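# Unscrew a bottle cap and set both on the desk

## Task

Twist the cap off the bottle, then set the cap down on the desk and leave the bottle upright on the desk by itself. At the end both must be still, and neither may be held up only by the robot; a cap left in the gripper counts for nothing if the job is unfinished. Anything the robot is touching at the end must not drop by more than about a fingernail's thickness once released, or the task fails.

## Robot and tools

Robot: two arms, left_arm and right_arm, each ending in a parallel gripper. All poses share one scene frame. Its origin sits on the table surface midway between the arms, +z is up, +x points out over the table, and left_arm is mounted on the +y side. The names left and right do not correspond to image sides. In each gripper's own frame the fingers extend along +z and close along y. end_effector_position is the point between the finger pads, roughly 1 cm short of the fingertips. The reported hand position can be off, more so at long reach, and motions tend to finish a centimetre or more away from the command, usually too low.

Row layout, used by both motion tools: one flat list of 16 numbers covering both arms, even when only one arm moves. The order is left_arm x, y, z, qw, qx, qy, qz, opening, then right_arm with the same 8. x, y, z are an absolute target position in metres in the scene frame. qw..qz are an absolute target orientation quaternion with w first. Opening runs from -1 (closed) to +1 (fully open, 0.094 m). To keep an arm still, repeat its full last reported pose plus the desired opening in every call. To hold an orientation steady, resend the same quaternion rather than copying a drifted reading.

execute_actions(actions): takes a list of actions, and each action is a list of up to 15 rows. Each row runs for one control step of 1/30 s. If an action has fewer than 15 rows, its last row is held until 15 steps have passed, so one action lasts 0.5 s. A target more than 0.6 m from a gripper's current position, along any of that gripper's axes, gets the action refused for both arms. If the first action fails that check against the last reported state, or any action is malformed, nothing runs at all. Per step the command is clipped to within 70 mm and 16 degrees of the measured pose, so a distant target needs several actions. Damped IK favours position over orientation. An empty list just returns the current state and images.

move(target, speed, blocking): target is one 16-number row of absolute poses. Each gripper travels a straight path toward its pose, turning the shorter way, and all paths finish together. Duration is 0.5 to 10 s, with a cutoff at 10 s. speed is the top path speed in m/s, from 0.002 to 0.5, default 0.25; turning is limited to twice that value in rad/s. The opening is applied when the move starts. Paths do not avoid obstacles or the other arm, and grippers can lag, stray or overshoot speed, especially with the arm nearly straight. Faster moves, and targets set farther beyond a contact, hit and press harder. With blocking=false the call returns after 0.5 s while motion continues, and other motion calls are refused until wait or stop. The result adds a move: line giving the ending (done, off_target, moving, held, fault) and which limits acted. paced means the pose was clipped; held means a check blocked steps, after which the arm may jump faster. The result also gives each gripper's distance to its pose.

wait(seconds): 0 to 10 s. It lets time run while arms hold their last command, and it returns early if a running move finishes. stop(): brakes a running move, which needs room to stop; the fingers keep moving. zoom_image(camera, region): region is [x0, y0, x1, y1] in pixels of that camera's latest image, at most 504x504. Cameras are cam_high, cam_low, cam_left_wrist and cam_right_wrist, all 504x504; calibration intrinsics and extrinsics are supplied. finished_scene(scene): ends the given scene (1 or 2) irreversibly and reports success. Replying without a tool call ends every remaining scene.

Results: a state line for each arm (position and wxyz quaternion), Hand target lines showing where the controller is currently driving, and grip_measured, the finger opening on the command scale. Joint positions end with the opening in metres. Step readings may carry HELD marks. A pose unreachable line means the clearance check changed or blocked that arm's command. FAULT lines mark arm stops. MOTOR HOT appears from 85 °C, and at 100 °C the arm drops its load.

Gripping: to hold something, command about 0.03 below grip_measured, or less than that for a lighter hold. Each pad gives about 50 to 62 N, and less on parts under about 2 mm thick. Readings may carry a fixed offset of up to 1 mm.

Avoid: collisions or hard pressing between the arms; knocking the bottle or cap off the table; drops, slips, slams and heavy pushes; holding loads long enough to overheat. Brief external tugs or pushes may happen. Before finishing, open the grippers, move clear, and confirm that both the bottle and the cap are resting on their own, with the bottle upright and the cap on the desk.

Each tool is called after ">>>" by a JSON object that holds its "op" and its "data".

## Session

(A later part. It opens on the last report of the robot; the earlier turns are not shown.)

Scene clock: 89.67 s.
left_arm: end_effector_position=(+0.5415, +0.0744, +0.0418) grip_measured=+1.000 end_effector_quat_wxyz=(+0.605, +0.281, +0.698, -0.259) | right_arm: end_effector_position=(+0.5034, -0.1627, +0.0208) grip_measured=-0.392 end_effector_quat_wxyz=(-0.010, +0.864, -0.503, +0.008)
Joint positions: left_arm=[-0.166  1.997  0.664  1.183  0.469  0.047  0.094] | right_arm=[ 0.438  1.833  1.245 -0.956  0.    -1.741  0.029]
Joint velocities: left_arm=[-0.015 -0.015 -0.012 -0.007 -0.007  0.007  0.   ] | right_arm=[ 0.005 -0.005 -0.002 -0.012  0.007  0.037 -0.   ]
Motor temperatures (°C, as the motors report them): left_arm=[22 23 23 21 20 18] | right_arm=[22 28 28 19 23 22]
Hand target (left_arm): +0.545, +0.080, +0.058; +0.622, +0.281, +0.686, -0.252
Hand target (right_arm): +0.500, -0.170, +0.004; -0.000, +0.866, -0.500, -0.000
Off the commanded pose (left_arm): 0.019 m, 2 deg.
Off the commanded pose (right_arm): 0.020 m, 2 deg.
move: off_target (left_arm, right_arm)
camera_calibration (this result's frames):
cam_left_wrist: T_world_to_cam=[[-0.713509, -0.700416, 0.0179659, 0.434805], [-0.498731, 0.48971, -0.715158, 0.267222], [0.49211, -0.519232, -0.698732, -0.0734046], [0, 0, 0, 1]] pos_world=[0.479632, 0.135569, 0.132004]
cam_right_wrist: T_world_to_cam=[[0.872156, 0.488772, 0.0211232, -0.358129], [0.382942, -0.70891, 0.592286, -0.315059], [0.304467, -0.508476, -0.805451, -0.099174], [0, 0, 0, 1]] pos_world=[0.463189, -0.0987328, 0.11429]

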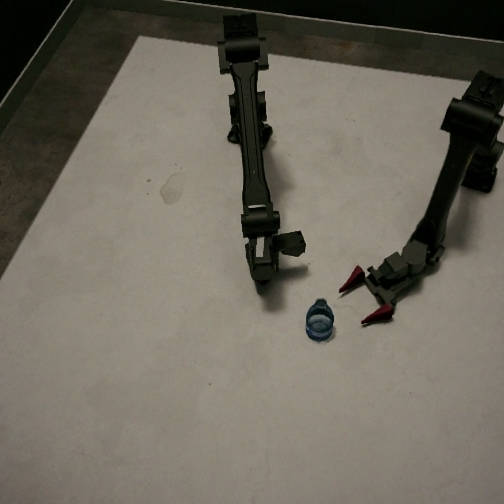

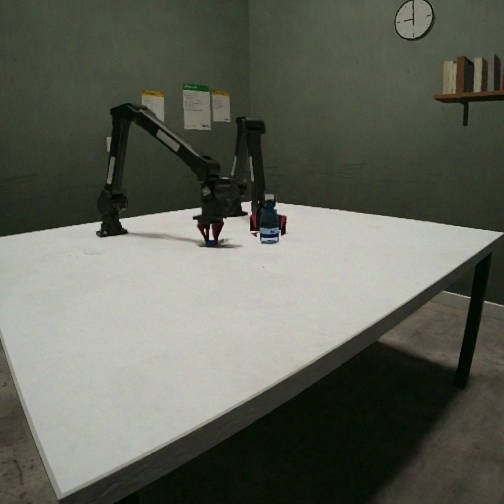

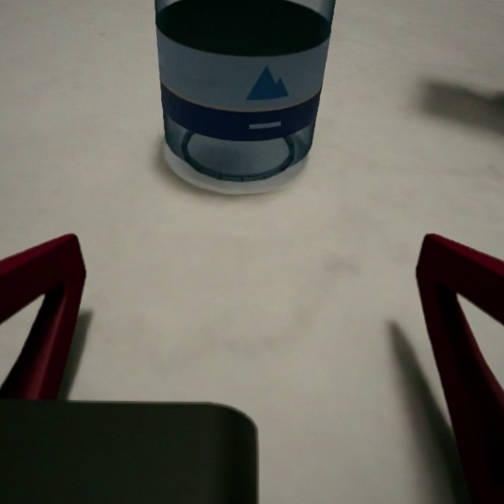

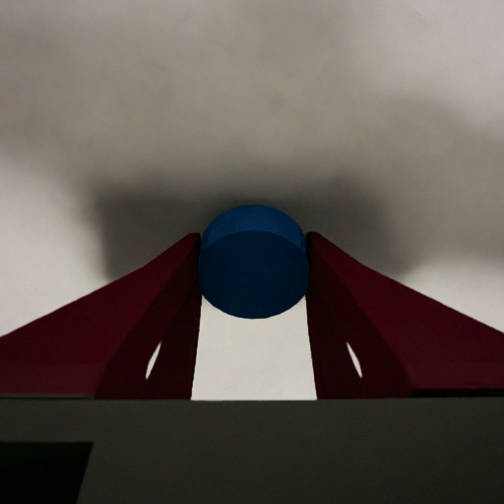

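Touching down. Release and lift.

>>> {"op": "move", "data": {"target": [0.545,0.08,0.06,0.622,0.28,0.686,-0.254,1, 0.502,-0.165,0.018,0,-0.866,0.5,0,0.2]}}

>>> {"op": "move", "data": {"target": [0.52,0.11,0.08,0.622,0.28,0.686,-0.254,1, 0.502,-0.165,0.09,0,-0.866,0.5,0,0.2]}}

Scene clock: 91.33 s.
left_arm: end_effector_position=(+0.5419, +0.0743, +0.0442) grip_measured=+1.000 end_effector_quat_wxyz=(+0.607, +0.281, +0.697, -0.258) | right_arm: end_effector_position=(+0.5008, -0.1636, +0.0208) grip_measured=+0.198 end_effector_quat_wxyz=(-0.006, +0.864, -0.503, +0.005)
Joint positions: left_arm=[-0.166  1.992  0.664  1.183  0.469  0.047  0.094] | right_arm=[ 0.438  1.833  1.245 -0.967  0.    -1.741  0.056]
Joint velocities: left_arm=[-0.005  0.005 -0.027 -0.002 -0.037  0.037  0.   ] | right_arm=[ 0.005 -0.005 -0.002  0.002 -0.125 -0.022 -0.   ]
Motor temperatures (°C, as the motors report them): left_arm=[22 23 23 21 20 18] | right_arm=[22 27 28 19 23 22]
Hand target (left_arm): +0.545, +0.080, +0.060; +0.622, +0.280, +0.686, -0.253
Hand target (right_arm): +0.502, -0.165, +0.018; -0.000, +0.866, -0.500, -0.000
Off the commanded pose (left_arm): 0.017 m, 2 deg.
Off the commanded pose (right_arm): 0.003 m, 1 deg.
move: off_target (left_arm)
camera_calibration (this result's frames):
cam_left_wrist: T_world_to_cam=[[-0.713582, -0.700392, 0.0158444, 0.435079], [-0.49561, 0.4887, -0.718013, 0.267728], [0.495148, -0.520214, -0.695849, -0.0736509], [0, 0, 0, 1]] pos_world=[0.479621, 0.135573, 0.134089]
cam_right_wrist: T_world_to_cam=[[0.872319, 0.488831, 0.0102085, -0.35529], [0.389095, -0.70668, 0.590939, -0.317394], [0.296084, -0.511515, -0.806652, -0.0951841], [0, 0, 0, 1]] pos_world=[0.461604, -0.099307, 0.114407]

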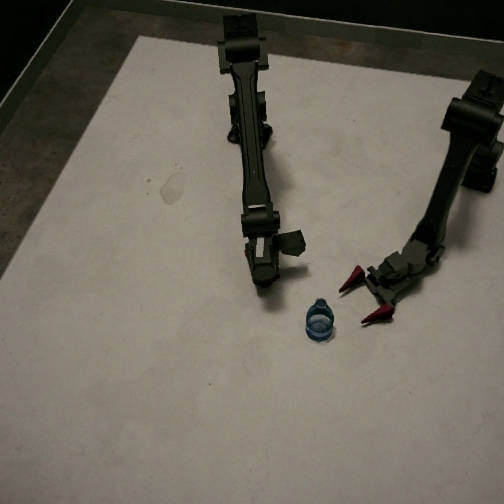

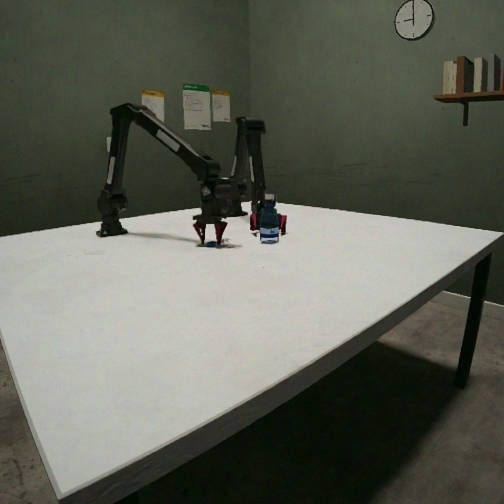

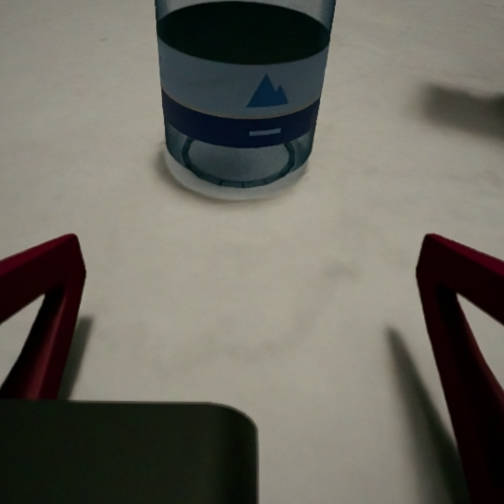

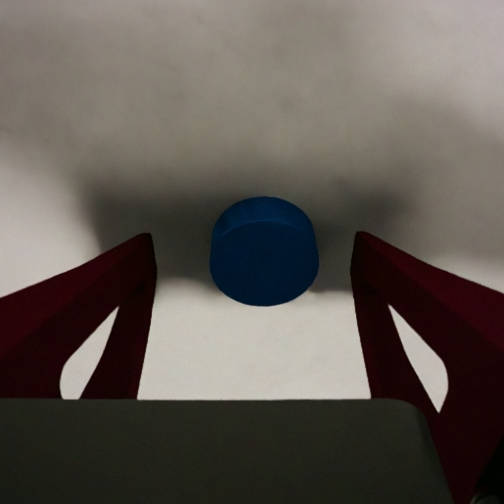

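Scene clock: 92.20 s.
left_arm: end_effector_position=(+0.5193, +0.1059, +0.0731) grip_measured=+1.000 end_effector_quat_wxyz=(+0.614, +0.278, +0.691, -0.259) | right_arm: end_effector_position=(+0.4907, -0.1673, +0.0814) grip_measured=+0.198 end_effector_quat_wxyz=(+0.005, +0.864, -0.503, -0.004)
Joint positions: left_arm=[-0.105  1.877  0.566  1.183  0.526  0.048  0.094] | right_arm=[ 0.438  1.746  1.301 -1.14   0.    -1.741  0.056]
Joint velocities: left_arm=[-0.024  0.005  0.007 -0.007  0.037 -0.007  0.   ] | right_arm=[-0.005 -0.005 -0.022 -0.002 -0.007 -0.022  0.   ]
Motor temperatures (°C, as the motors report them): left_arm=[22 23 23 21 20 18] | right_arm=[22 27 28 19 23 22]
Hand target (left_arm): +0.519, +0.110, +0.080; +0.622, +0.281, +0.686, -0.253
Hand target (right_arm): +0.502, -0.165, +0.090; -0.000, +0.866, -0.500, +0.000
Off the commanded pose (left_arm): 0.008 m, 1 deg.
Off the commanded pose (right_arm): 0.014 m, 1 deg.
move: off_target (right_arm)
camera_calibration (this result's frames):
cam_left_wrist: T_world_to_cam=[[-0.710818, -0.70325, 0.0132984, 0.439642], [-0.486641, 0.478051, -0.731196, 0.259294], [0.507856, -0.526219, -0.682038, -0.0328489], [0, 0, 0, 1]] pos_world=[0.455371, 0.167937, 0.161344]
cam_right_wrist: T_world_to_cam=[[0.872214, 0.488793, -0.0180216, -0.34292], [0.40494, -0.700936, 0.587122, -0.358386], [0.274349, -0.519394, -0.809298, -0.0355805], [0, 0, 0, 1]] pos_world=[0.453986, -0.102069, 0.175441]

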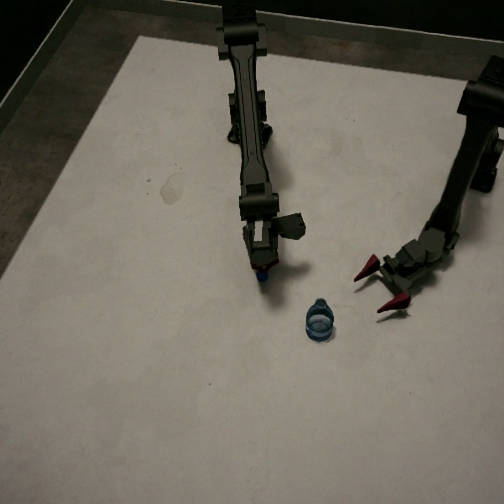

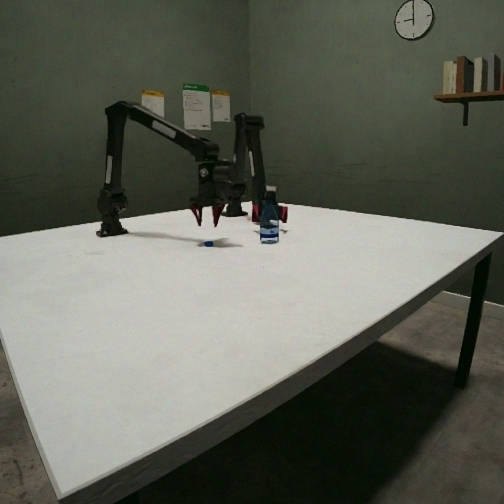

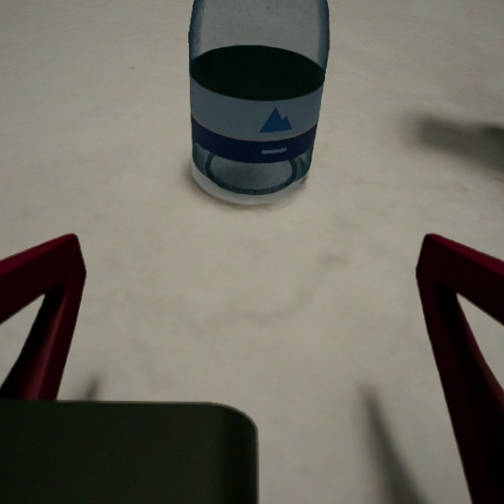

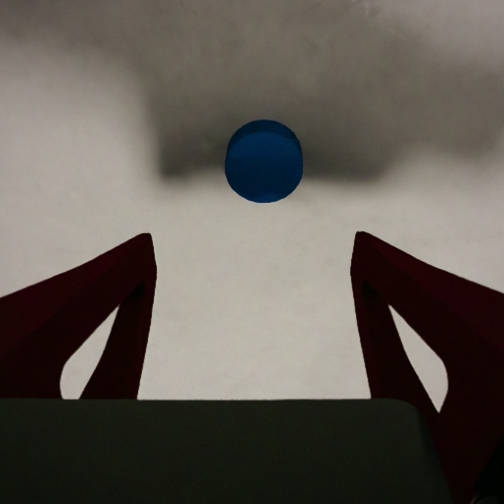

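>>> {"op": "finished_scene", "data": {"scene": 1}}

The scene is finished: the task was done.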